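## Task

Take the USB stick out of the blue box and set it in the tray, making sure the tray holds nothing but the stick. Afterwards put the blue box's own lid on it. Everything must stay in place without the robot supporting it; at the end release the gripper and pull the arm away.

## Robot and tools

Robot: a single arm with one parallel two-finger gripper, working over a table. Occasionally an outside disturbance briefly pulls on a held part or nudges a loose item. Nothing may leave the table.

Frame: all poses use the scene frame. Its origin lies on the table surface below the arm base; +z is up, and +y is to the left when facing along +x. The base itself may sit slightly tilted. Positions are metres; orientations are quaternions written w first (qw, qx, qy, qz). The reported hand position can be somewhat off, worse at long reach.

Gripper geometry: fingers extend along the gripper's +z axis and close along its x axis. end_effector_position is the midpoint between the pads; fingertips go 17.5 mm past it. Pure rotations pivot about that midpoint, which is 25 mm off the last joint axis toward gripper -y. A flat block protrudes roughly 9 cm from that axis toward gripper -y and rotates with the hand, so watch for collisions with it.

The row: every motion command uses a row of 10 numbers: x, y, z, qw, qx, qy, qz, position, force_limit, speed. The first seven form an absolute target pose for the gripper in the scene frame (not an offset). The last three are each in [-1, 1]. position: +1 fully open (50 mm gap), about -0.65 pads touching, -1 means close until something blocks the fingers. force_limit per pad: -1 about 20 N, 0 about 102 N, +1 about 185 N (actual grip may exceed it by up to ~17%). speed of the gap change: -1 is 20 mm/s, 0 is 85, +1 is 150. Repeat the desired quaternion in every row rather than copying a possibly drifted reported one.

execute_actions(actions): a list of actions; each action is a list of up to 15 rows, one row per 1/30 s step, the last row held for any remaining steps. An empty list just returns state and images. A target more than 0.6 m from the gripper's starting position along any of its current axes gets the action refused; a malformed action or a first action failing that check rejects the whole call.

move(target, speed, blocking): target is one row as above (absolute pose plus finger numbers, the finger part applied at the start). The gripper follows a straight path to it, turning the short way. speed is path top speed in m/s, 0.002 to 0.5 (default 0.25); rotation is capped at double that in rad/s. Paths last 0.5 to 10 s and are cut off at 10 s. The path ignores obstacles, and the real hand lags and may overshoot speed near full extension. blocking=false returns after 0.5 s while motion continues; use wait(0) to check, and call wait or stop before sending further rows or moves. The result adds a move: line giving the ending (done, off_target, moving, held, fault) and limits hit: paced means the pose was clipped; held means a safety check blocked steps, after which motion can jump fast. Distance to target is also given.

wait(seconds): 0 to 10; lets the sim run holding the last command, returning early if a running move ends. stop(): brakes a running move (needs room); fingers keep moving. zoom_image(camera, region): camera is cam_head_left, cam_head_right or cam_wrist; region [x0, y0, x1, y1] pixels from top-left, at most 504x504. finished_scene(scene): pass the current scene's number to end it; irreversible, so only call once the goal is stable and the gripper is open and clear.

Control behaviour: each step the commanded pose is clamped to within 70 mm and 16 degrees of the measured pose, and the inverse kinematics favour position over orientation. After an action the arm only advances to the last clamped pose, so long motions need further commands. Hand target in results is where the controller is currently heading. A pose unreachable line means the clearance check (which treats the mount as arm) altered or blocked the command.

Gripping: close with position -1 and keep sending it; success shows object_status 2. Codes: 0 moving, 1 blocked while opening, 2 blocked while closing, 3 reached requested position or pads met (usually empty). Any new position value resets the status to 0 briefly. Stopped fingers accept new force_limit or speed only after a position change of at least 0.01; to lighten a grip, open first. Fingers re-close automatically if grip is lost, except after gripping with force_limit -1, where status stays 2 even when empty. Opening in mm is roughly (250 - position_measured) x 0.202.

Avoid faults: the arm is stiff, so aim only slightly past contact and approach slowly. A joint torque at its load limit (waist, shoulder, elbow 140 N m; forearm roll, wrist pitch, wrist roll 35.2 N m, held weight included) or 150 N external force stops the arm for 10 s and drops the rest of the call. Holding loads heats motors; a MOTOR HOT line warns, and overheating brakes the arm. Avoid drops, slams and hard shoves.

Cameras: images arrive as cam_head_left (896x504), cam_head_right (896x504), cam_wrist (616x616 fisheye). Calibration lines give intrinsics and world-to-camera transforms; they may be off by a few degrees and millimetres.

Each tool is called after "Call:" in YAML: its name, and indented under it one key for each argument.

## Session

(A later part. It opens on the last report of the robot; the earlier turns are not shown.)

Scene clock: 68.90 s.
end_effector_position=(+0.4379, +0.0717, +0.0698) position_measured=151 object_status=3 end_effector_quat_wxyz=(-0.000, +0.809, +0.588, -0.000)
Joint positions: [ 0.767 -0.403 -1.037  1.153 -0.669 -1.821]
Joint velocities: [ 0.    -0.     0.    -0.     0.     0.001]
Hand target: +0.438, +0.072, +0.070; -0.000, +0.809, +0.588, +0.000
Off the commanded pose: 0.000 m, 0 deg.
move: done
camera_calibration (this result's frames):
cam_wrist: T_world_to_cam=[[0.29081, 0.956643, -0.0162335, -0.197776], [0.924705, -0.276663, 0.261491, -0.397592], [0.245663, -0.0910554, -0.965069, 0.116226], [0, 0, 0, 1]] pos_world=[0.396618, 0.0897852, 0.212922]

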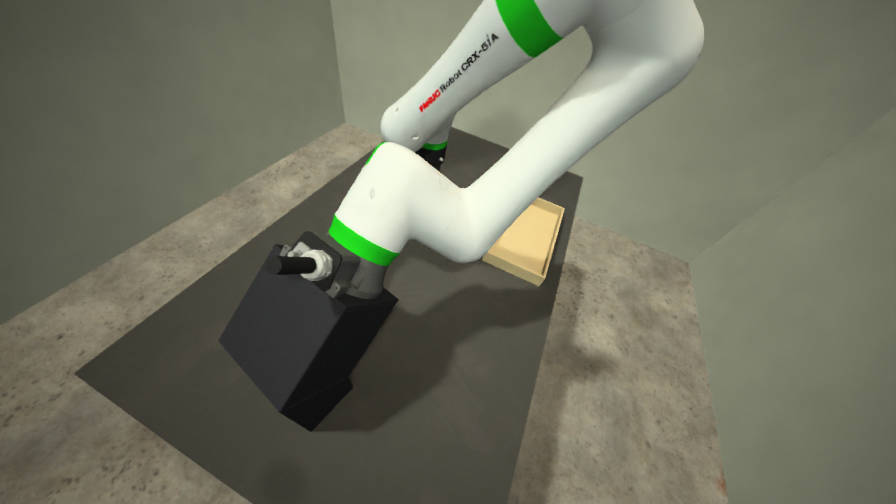

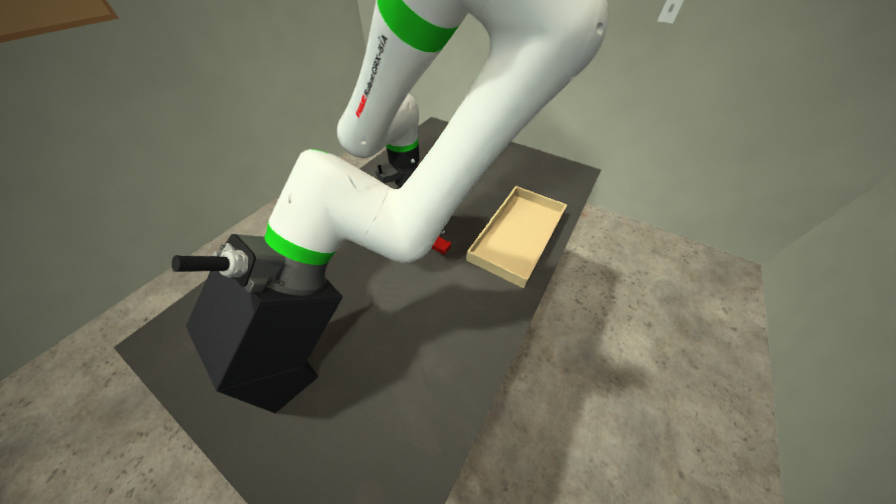

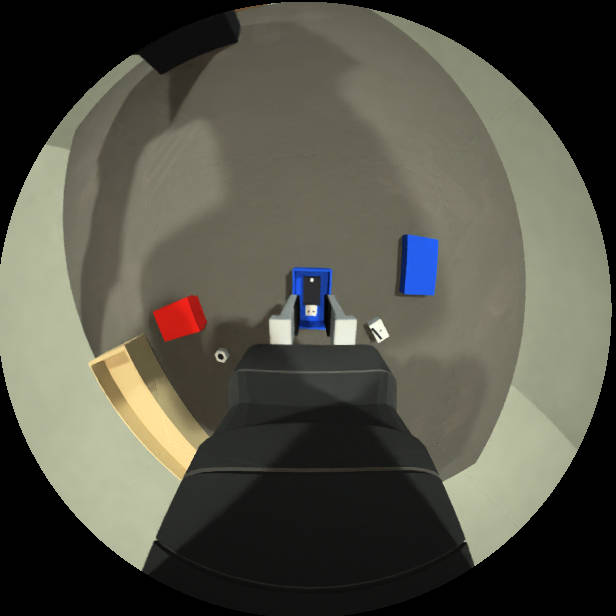

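Call:
move:
  target: [0.4333, 0.0735, 0.045, 0, 0.8090, 0.5878, 0, 0.01, -0.7, 0]
  speed: 0.04

Call:
zoom_image:
  camera: "cam_wrist"
  region: [250, 250, 375, 350]

Scene clock: 86.53 s.
end_effector_position=(+0.4332, +0.0736, +0.0451) position_measured=151 object_status=3 end_effector_quat_wxyz=(-0.000, +0.809, +0.588, -0.000)
Joint positions: [ 0.663 -0.334 -1.054  1.293 -0.563 -1.913]
Joint velocities: [-0.002 -0.    -0.001  0.001  0.    -0.001]
Hand target: +0.433, +0.074, +0.045; -0.000, +0.809, +0.588, -0.000
Off the commanded pose: 0.000 m, 0 deg.
move: done
camera_calibration (this result's frames):
cam_wrist: T_world_to_cam=[[0.290763, 0.956653, -0.016472, -0.198515], [0.924689, -0.276542, 0.261678, -0.38625], [0.24578, -0.0913177, -0.965015, 0.0937241], [0, 0, 0, 1]] pos_world=[0.391847, 0.0916546, 0.188248]

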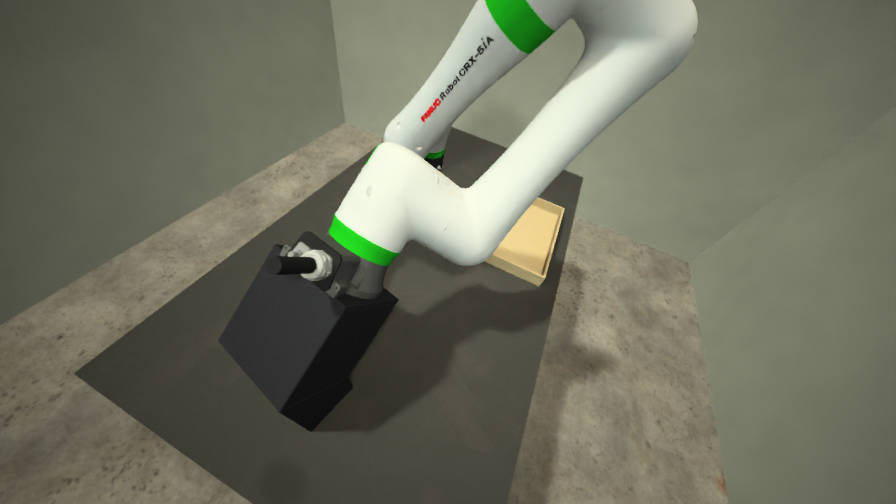

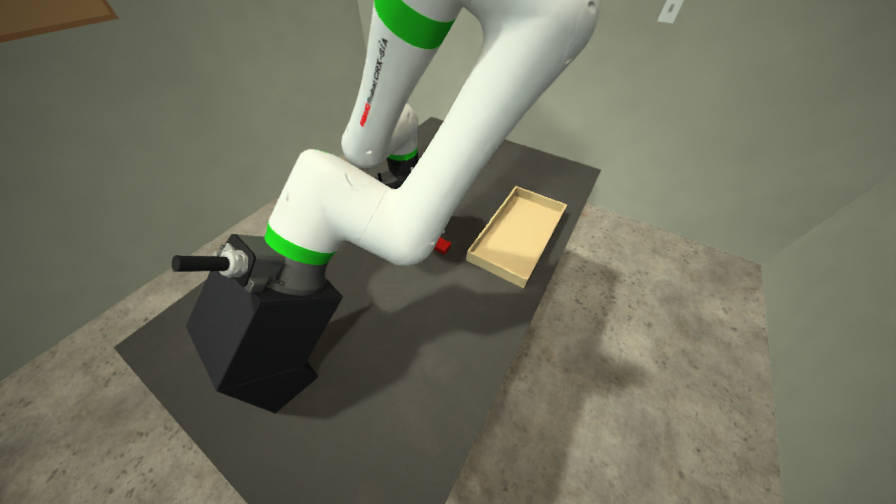

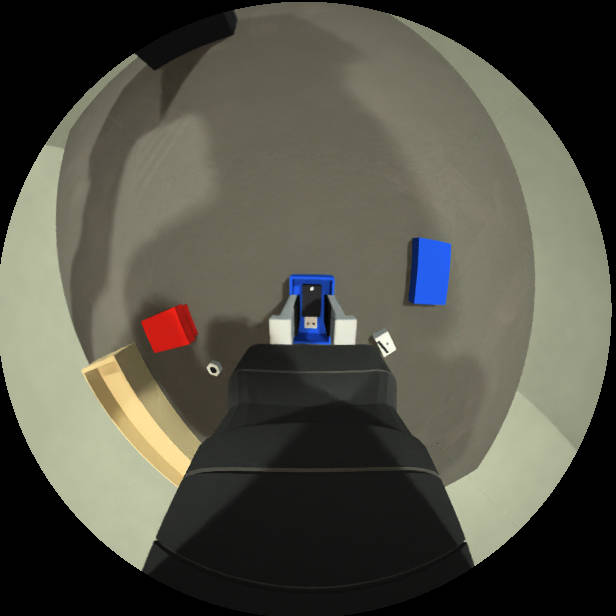

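Region (250, 250, 375, 350) of cam_wrist's 616x616 image, scaled by 4.032, with more detail than that image has; it fills the top 403 rows of this view, and the rest is white.

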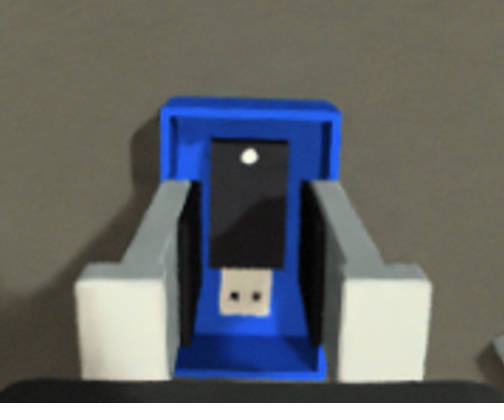

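Call:
move:
  target: [0.445, 0.072, 0.085, 0, 0.1564, 0.9877, 0, 1, -0.6, 0]
  speed: 0.4

Call:
move:
  target: [0.4412, 0.0703, 0.075, -0.2250, -0.5431, 0.7474, 0.3096, 1, -0.6, 0]
  speed: 0.4

Scene clock: 208.93 s.
end_effector_position=(+0.4452, +0.0718, +0.0848) position_measured=3 object_status=3 end_effector_quat_wxyz=(+0.000, +0.156, +0.988, -0.000)
Joint positions: [ 0.913 -0.391 -1.031  1.129 -0.774 -0.332]
Joint velocities: [ 0.001  0.     0.001 -0.001 -0.     0.002]
Hand target: +0.445, +0.072, +0.085; +0.000, +0.156, +0.988, -0.000
Off the commanded pose: 0.000 m, 0 deg.
move: done
camera_calibration (this result's frames):
cam_wrist: T_world_to_cam=[[-0.956828, 0.290143, -0.0172255, 0.403716], [0.275754, 0.924913, 0.261717, -0.20563], [0.0918674, 0.245668, -0.964991, 0.173264], [0, 0, 0, 1]] pos_world=[0.427072, 0.0304894, 0.227969]

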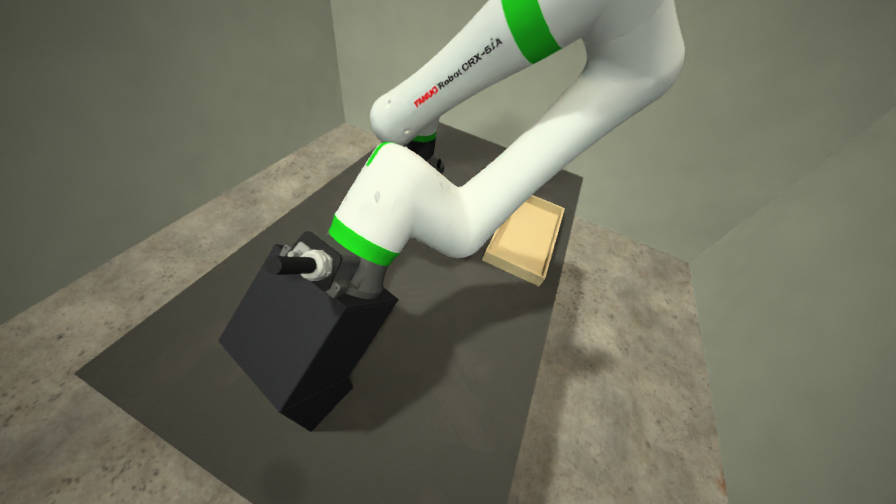

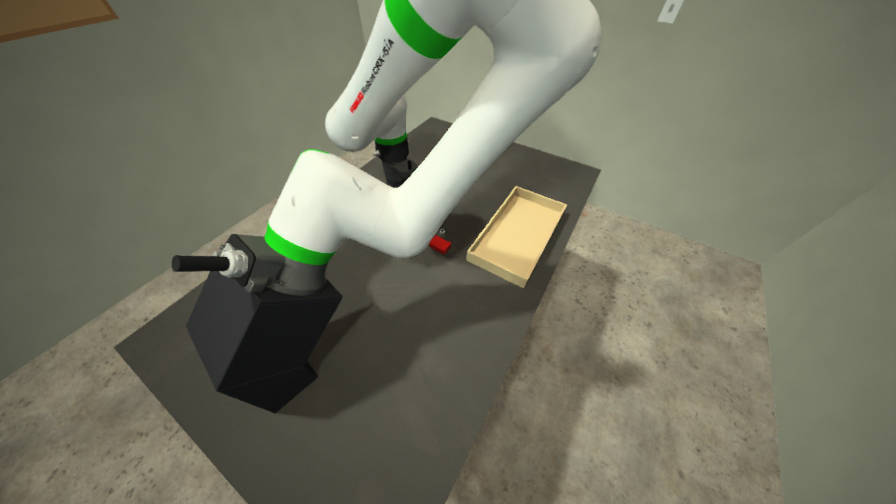

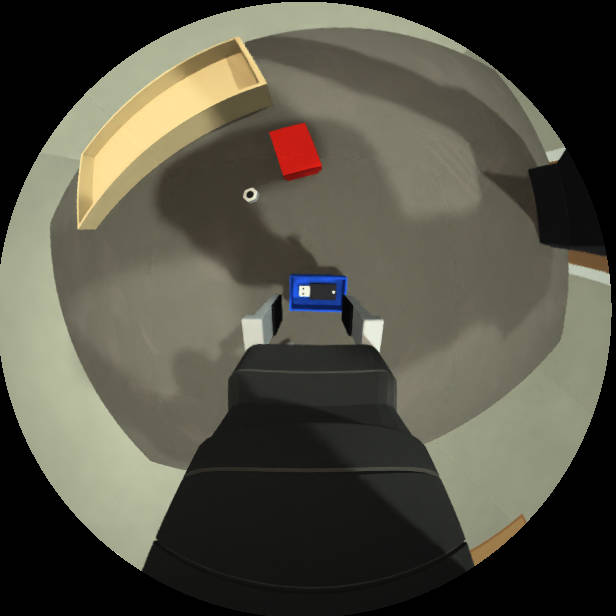

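Scene clock: 211.53 s.
end_effector_position=(+0.4415, +0.0702, +0.0751) position_measured=3 object_status=3 end_effector_quat_wxyz=(-0.225, -0.543, +0.748, +0.309)
Joint positions: [ 0.57  -0.065 -0.286 -0.021 -1.26   2.409]
Joint velocities: [-0.     0.001  0.001 -0.001 -0.001 -0.001]
Hand target: +0.441, +0.070, +0.075; -0.225, -0.543, +0.748, +0.309
Off the commanded pose: 0.000 m, 0 deg.
move: done
camera_calibration (this result's frames):
cam_wrist: T_world_to_cam=[[-0.308214, -0.950991, -0.0248963, 0.201819], [-0.480059, 0.132885, 0.867113, 0.1432], [-0.821309, 0.279208, -0.497489, 0.530312], [0, 0, 0, 1]] pos_world=[0.566498, 0.0248311, 0.144678]

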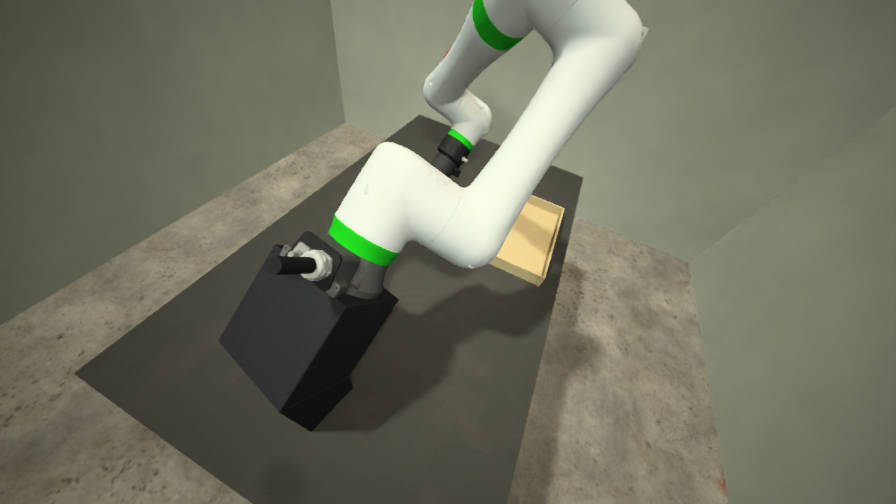

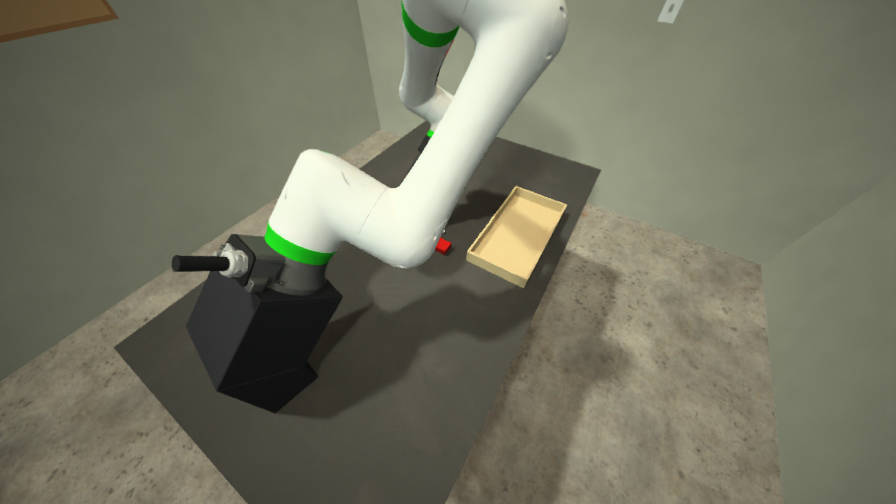

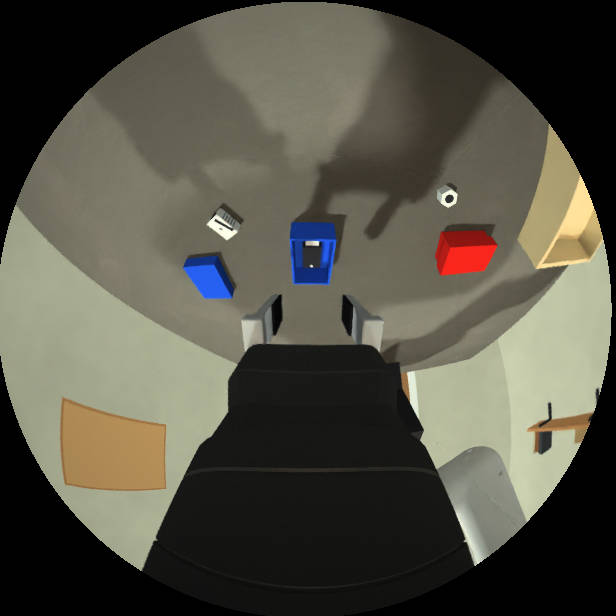

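Call:
execute_actions:
  actions: []

Scene clock: 233.20 s.
end_effector_position=(+0.4415, +0.0702, +0.0751) position_measured=3 object_status=3 end_effector_quat_wxyz=(-0.225, -0.543, +0.748, +0.309)
Joint positions: [ 0.57  -0.065 -0.286 -0.021 -1.26   2.409]
Joint velocities: [ 0.001  0.    -0.    -0.001 -0.     0.001]
Hand target: +0.441, +0.070, +0.075; -0.225, -0.543, +0.748, +0.309
Off the commanded pose: 0.000 m, 0 deg.
camera_calibration (this result's frames):
cam_wrist: T_world_to_cam=[[-0.308181, -0.951003, -0.0248766, 0.201805], [-0.48002, 0.132872, 0.867136, 0.143196], [-0.821343, 0.279176, -0.497449, 0.530314], [0, 0, 0, 1]] pos_world=[0.566499, 0.0248397, 0.144654]

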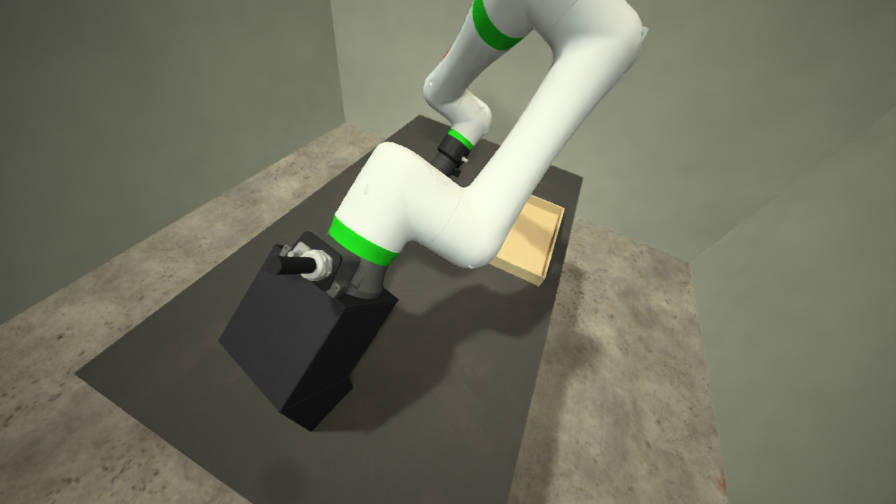

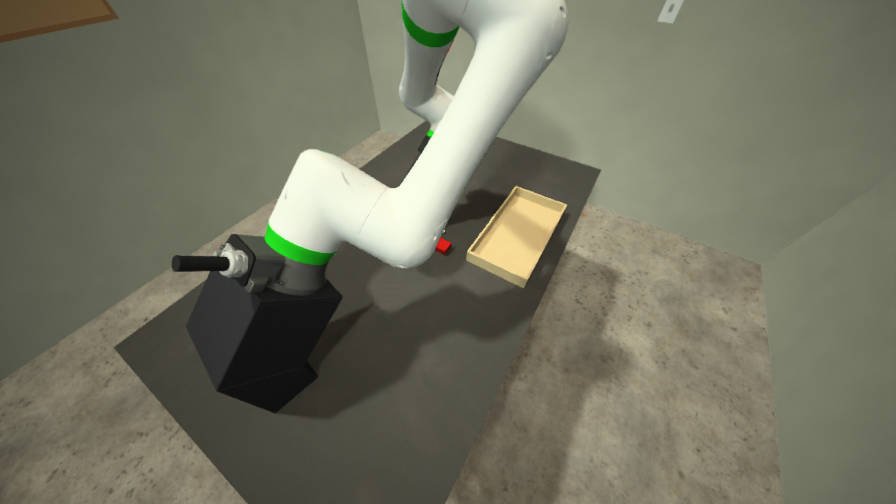

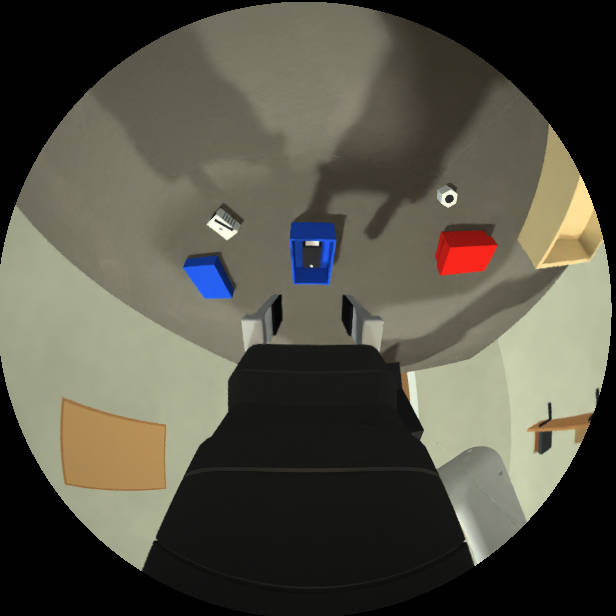

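Call:
move:
  target: [0.4412, 0.0703, 0.026, -0.2250, -0.5431, 0.7474, 0.3096, 1, -0.6, -0.3]
  speed: 0.05

Scene clock: 248.17 s.
end_effector_position=(+0.4412, +0.0704, +0.0261) position_measured=3 object_status=3 end_effector_quat_wxyz=(-0.225, -0.543, +0.747, +0.310)
Joint positions: [ 0.517  0.045 -0.254 -0.027 -1.184  2.466]
Joint velocities: [ 0.    -0.     0.    -0.    -0.001 -0.001]
Hand target: +0.441, +0.070, +0.026; -0.225, -0.543, +0.747, +0.310
Off the commanded pose: 0.000 m, 0 deg.
move: done
camera_calibration (this result's frames):
cam_wrist: T_world_to_cam=[[-0.307053, -0.951355, -0.0253307, 0.20013], [-0.479605, 0.131695, 0.867546, 0.185414], [-0.822008, 0.278532, -0.496712, 0.505937], [0, 0, 0, 1]] pos_world=[0.56626, 0.0250572, 0.0955189]

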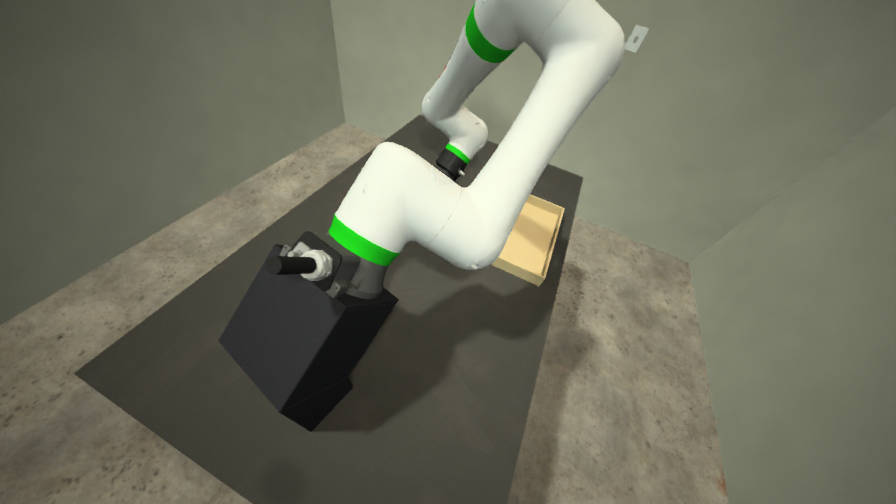

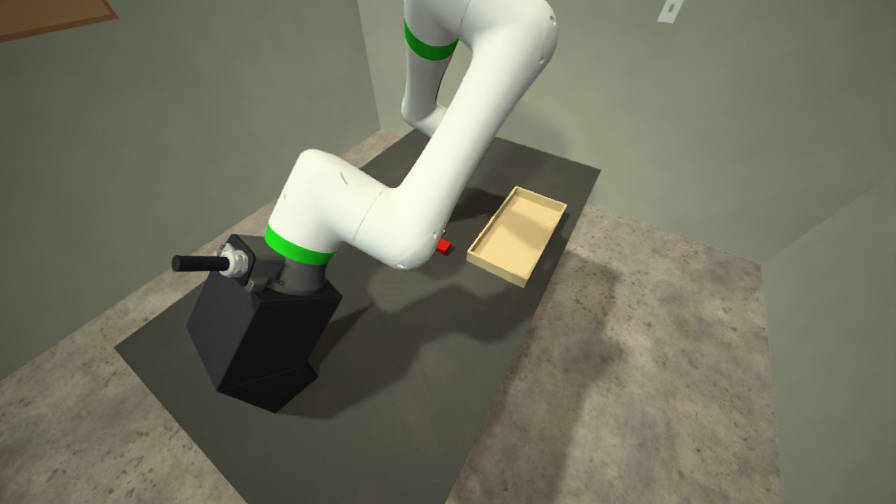

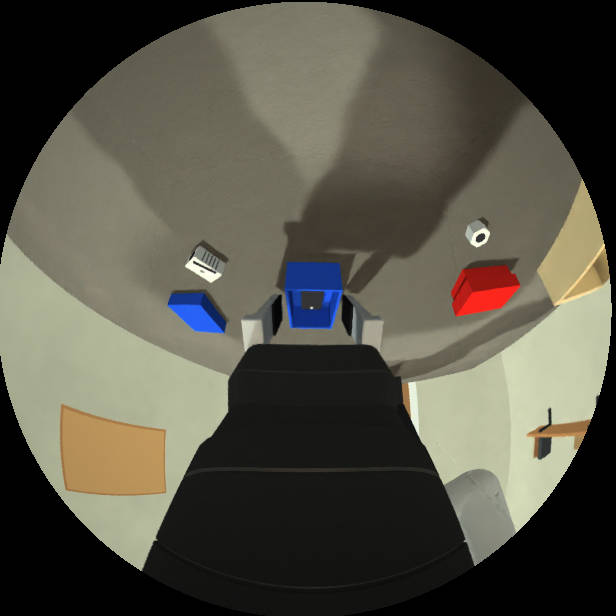

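Call:
zoom_image:
  camera: "cam_wrist"
  region: [212, 230, 412, 370]

Region (212, 230, 412, 370) of cam_wrist's 616x616 image, scaled by 2.520, with more detail than that image has; it fills the top 353 rows of this view, and the rest is white.

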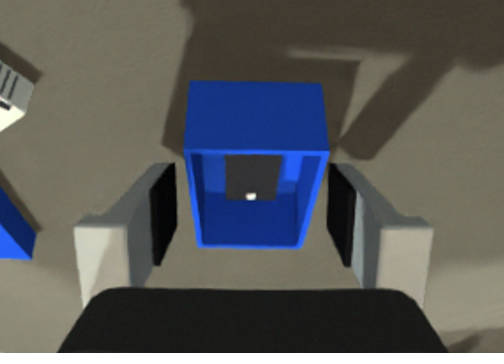

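Call:
execute_actions:
  actions:
    - [[0.4412, 0.0703, 0.0235, -0.2250, -0.5431, 0.7474, 0.3096, 1, -0.6, -0.3]]
    - [[0.4412, 0.0703, 0.0235, -0.2250, -0.5431, 0.7474, 0.3096, -1, -0.5, -0.3]]
    - [[0.4412, 0.0703, 0.0235, -0.2250, -0.5431, 0.7474, 0.3096, -1, -0.5, -0.3]]

Scene clock: 255.80 s.
end_effector_position=(+0.4412, +0.0703, +0.0235) position_measured=71 object_status=2 end_effector_quat_wxyz=(-0.225, -0.543, +0.747, +0.310)
Joint positions: [ 0.515  0.051 -0.252 -0.027 -1.18   2.469]
Joint velocities: [ 0.    -0.    -0.    -0.    -0.     0.001]
Hand target: +0.441, +0.070, +0.023; -0.225, -0.543, +0.747, +0.310
Off the commanded pose: 0.000 m, 0 deg.
camera_calibration (this result's frames):
cam_wrist: T_world_to_cam=[[-0.307006, -0.951371, -0.0252875, 0.200005], [-0.479607, 0.131709, 0.867542, 0.187691], [-0.822024, 0.278469, -0.49672, 0.504708], [0, 0, 0, 1]] pos_world=[0.566303, 0.0250129, 0.0929263]

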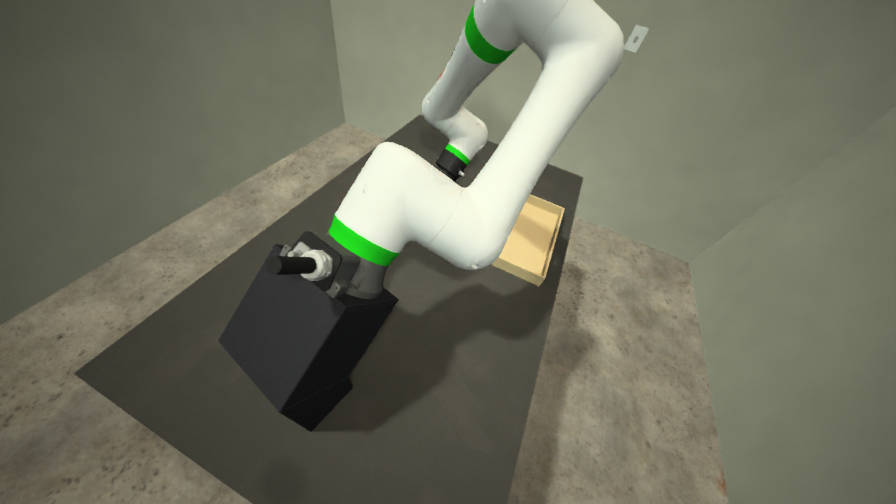

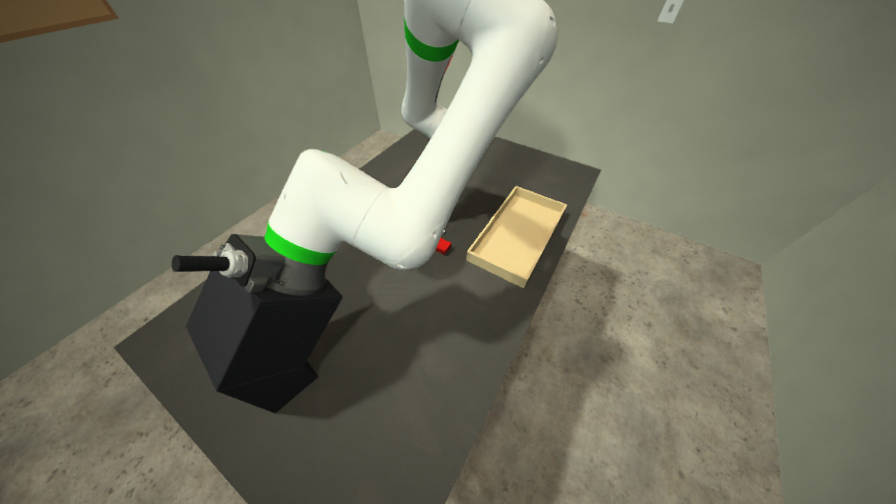

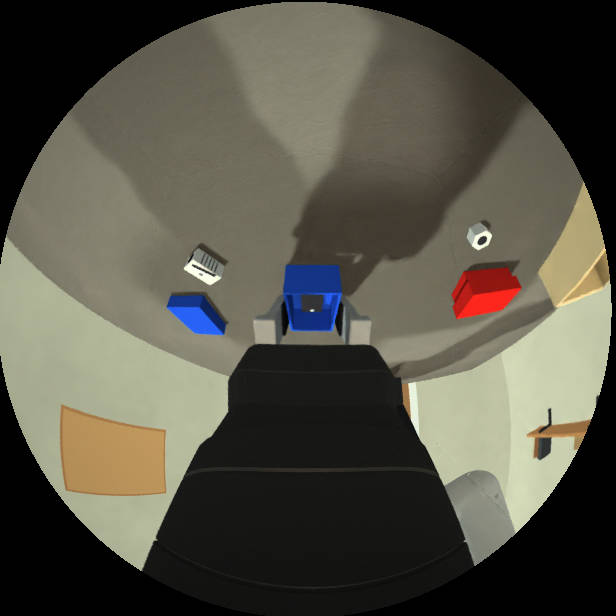

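Call:
move:
  target: [0.4412, 0.0703, 0.09, -0.2250, -0.5431, 0.7474, 0.3096, -1, -0.5, -0.3]
  speed: 0.08

Scene clock: 260.17 s.
end_effector_position=(+0.4413, +0.0702, +0.0899) position_measured=71 object_status=2 end_effector_quat_wxyz=(-0.225, -0.543, +0.747, +0.310)
Joint positions: [ 0.588 -0.097 -0.293 -0.019 -1.286  2.391]
Joint velocities: [ 0.001 -0.    -0.     0.    -0.    -0.002]
Hand target: +0.441, +0.070, +0.090; -0.225, -0.543, +0.747, +0.310
Off the commanded pose: 0.000 m, 0 deg.
move: done
camera_calibration (this result's frames):
cam_wrist: T_world_to_cam=[[-0.306888, -0.951412, -0.0252088, 0.201564], [-0.479645, 0.131729, 0.867518, 0.130174], [-0.822046, 0.278322, -0.496766, 0.537783], [0, 0, 0, 1]] pos_world=[0.566377, 0.0249453, 0.159306]

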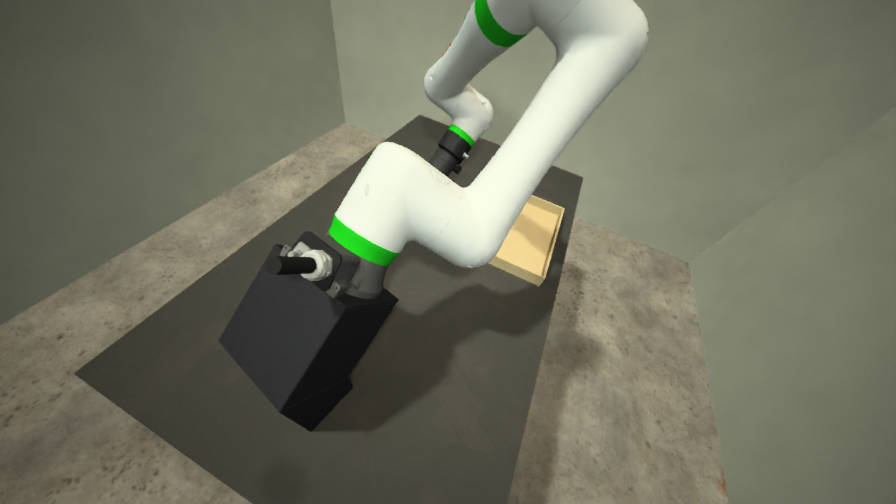

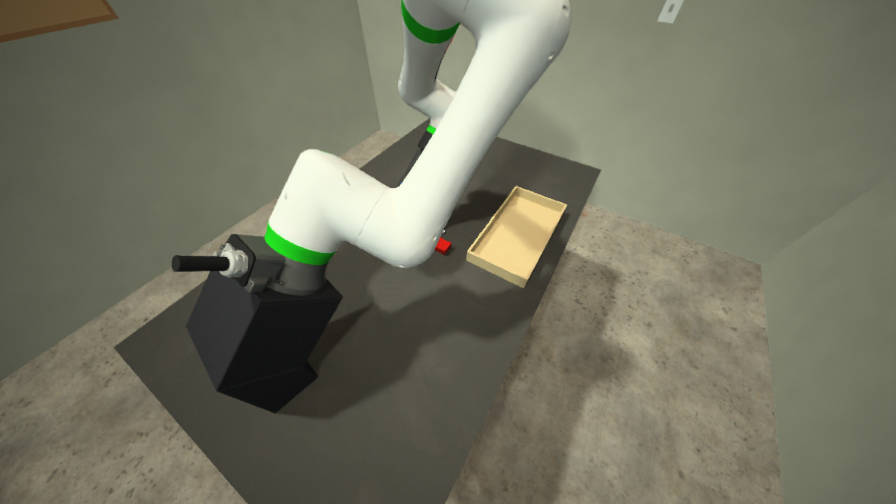

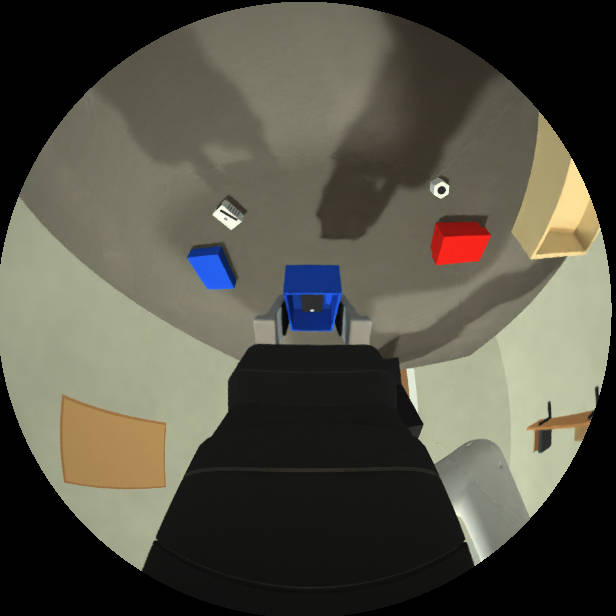

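Call:
move:
  target: [0.56, -0.05, 0.12, 0, 0, 0.9239, 0.3827, -1, -0.5, -0.3]
  speed: 0.3

Call:
move:
  target: [0.62, -0.33, 0.11, 0, 0, 0.9239, 0.3827, -1, -0.5, -0.3]
  speed: 0.25

Scene clock: 336.73 s.
end_effector_position=(+0.5604, -0.0496, +0.1196) position_measured=71 object_status=2 end_effector_quat_wxyz=(+0.000, +0.001, +0.924, +0.383)
Joint positions: [-0.265 -0.192 -0.142 -0.9   -1.291  2.406]
Joint velocities: [-0.003 -0.001 -0.    -0.001  0.     0.002]
Hand target: +0.560, -0.050, +0.120; -0.000, +0.001, +0.924, +0.383
Off the commanded pose: 0.001 m, 0 deg.
move: done
camera_calibration (this result's frames):
cam_wrist: T_world_to_cam=[[-0.999698, 0.000208788, -0.0245697, 0.560243], [-0.0212211, 0.496682, 0.867673, -0.0614747], [0.0123845, 0.867933, -0.496528, 0.245448], [0, 0, 0, 1]] pos_world=[0.555729, -0.182616, 0.188977]

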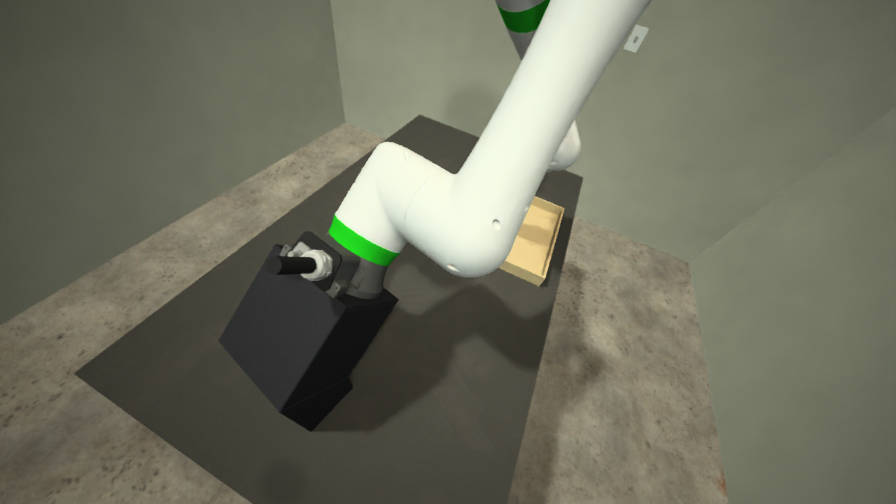

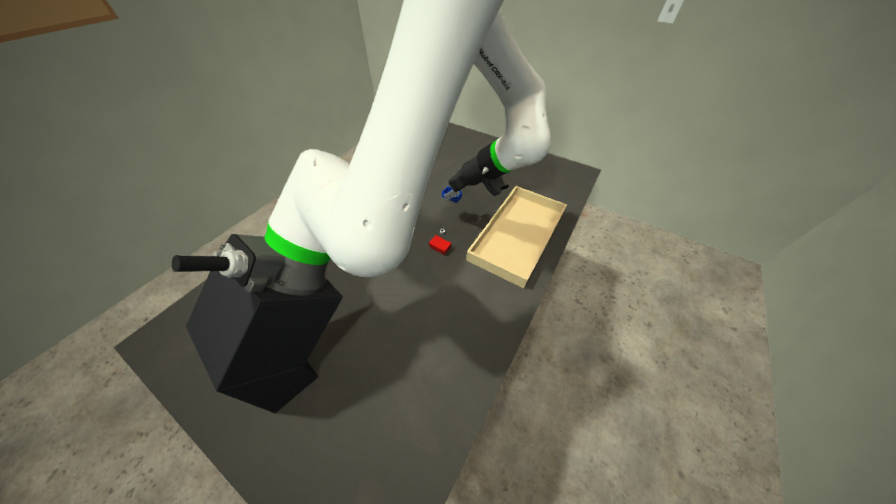

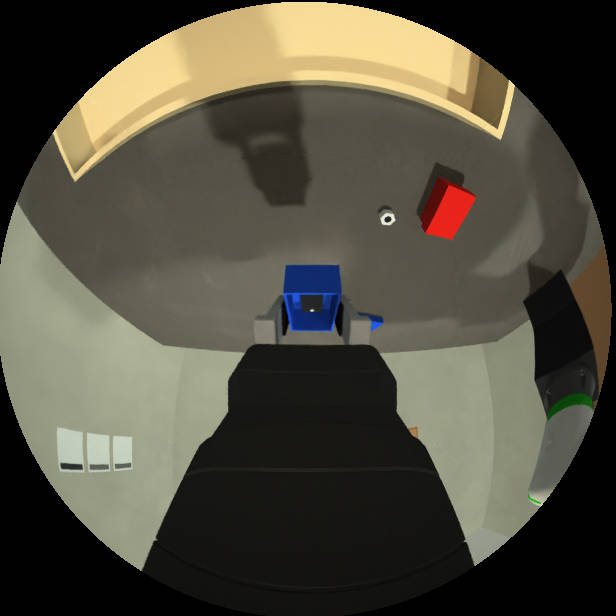

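Scene clock: 338.33 s.
end_effector_position=(+0.6209, -0.3299, +0.1094) position_measured=71 object_status=2 end_effector_quat_wxyz=(+0.001, +0.000, +0.924, +0.383)
Joint positions: [-0.729  0.338  0.622 -0.982 -1.797  2.492]
Joint velocities: [-0.002  0.001  0.001  0.    -0.001 -0.001]
Hand target: +0.621, -0.330, +0.109; +0.001, +0.000, +0.924, +0.383
Off the commanded pose: 0.001 m, 0 deg.
move: done
camera_calibration (this result's frames):
cam_wrist: T_world_to_cam=[[-0.999659, -0.000945451, -0.026103, 0.620269], [-0.0231303, 0.49631, 0.867837, 0.0888625], [0.0121347, 0.868145, -0.496162, 0.483067], [0, 0, 0, 1]] pos_world=[0.616251, -0.462889, 0.178752]

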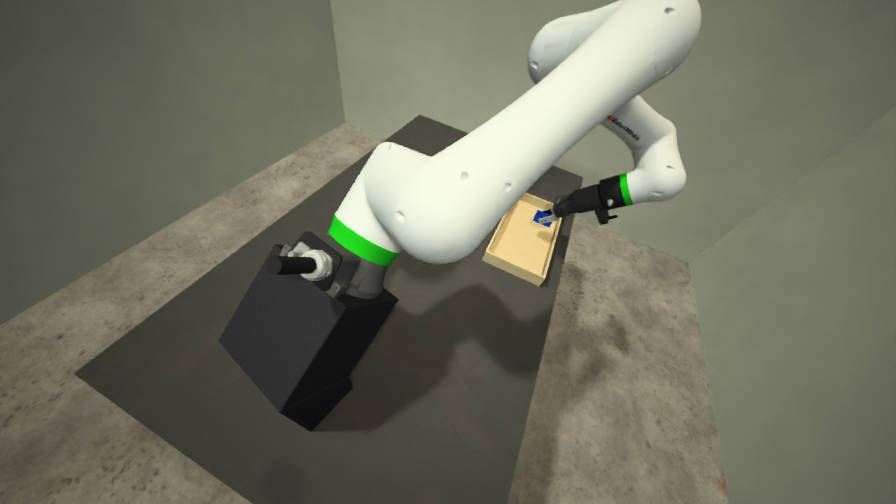

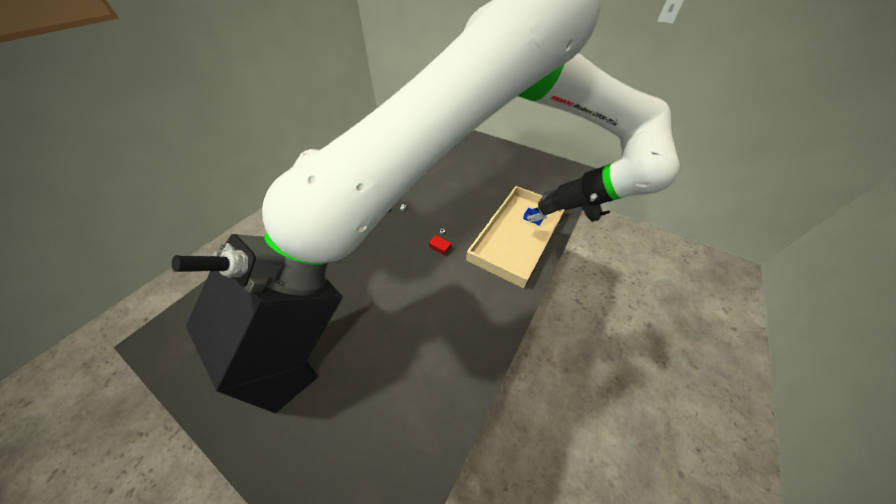

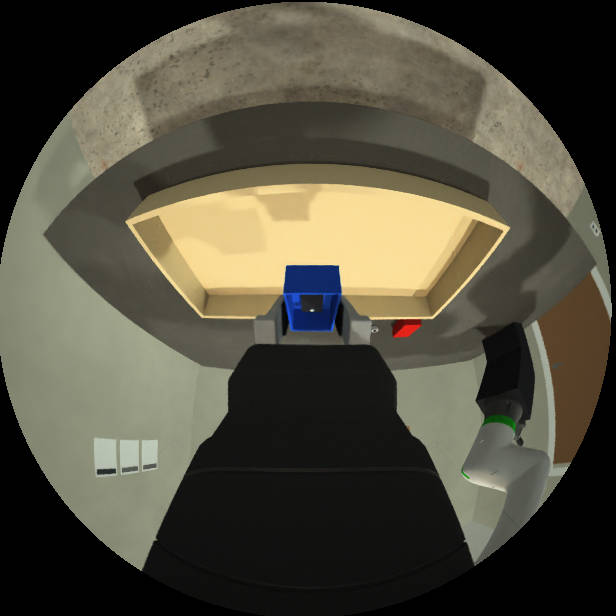

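Call:
move:
  target: [0.62, -0.33, 0.075, 0, 0, 1, 0, -1, -0.5, -0.3]
  speed: 0.3

Scene clock: 348.57 s.
end_effector_position=(+0.6195, -0.3299, +0.0750) position_measured=71 object_status=2 end_effector_quat_wxyz=(+0.000, -0.001, +1.000, -0.000)
Joint positions: [-0.199 -0.142 -0.134 -0.111 -0.743  1.936]
Joint velocities: [ 0.002  0.    -0.001  0.002  0.    -0.001]
Hand target: +0.620, -0.330, +0.075; +0.000, -0.001, +1.000, -0.000
Off the commanded pose: 0.000 m, 0 deg.
move: done
camera_calibration (this result's frames):
cam_wrist: T_world_to_cam=[[-0.99964, -0.0210469, -0.0166384, 0.610695], [-0.0246714, 0.964795, 0.261842, 0.319626], [0.0105417, 0.262158, -0.964967, 0.302251], [0, 0, 0, 1]] pos_world=[0.615175, -0.374758, 0.218132]

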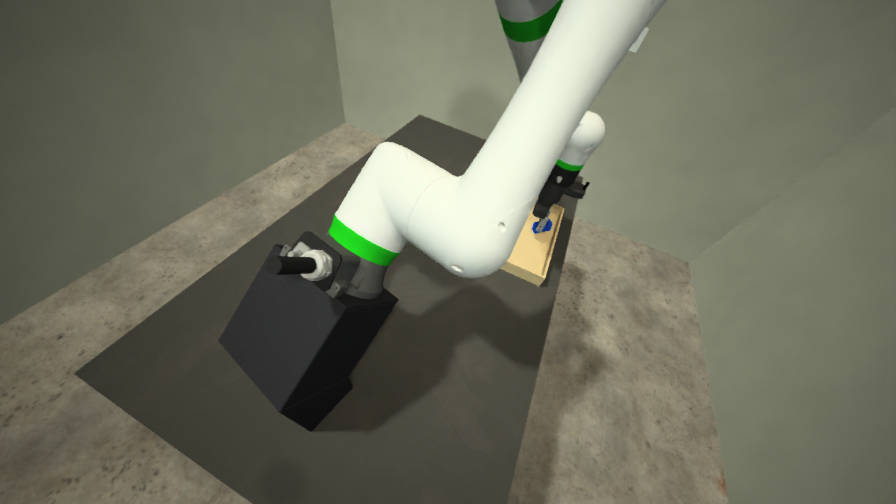

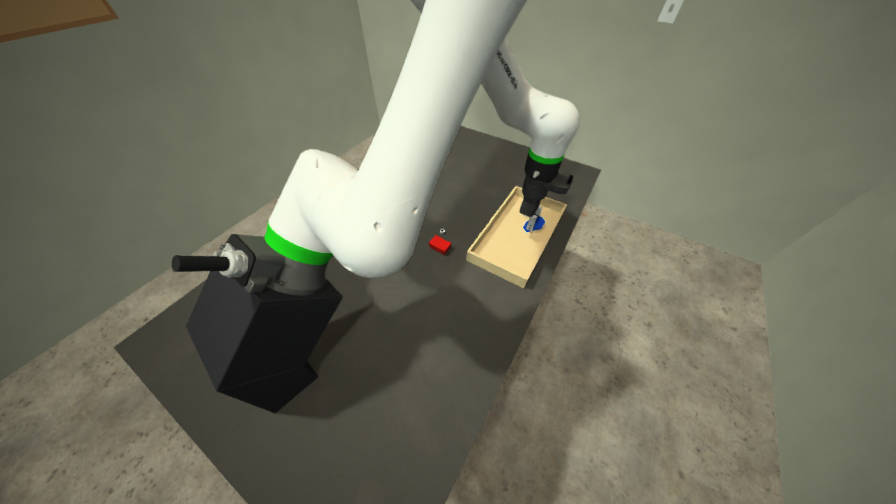

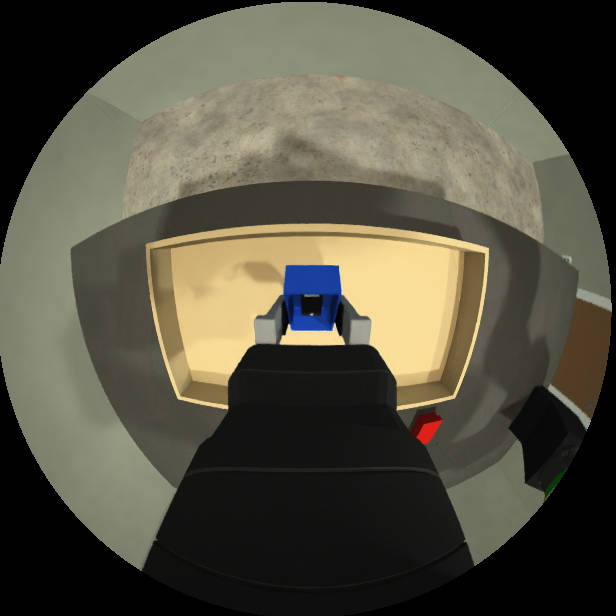

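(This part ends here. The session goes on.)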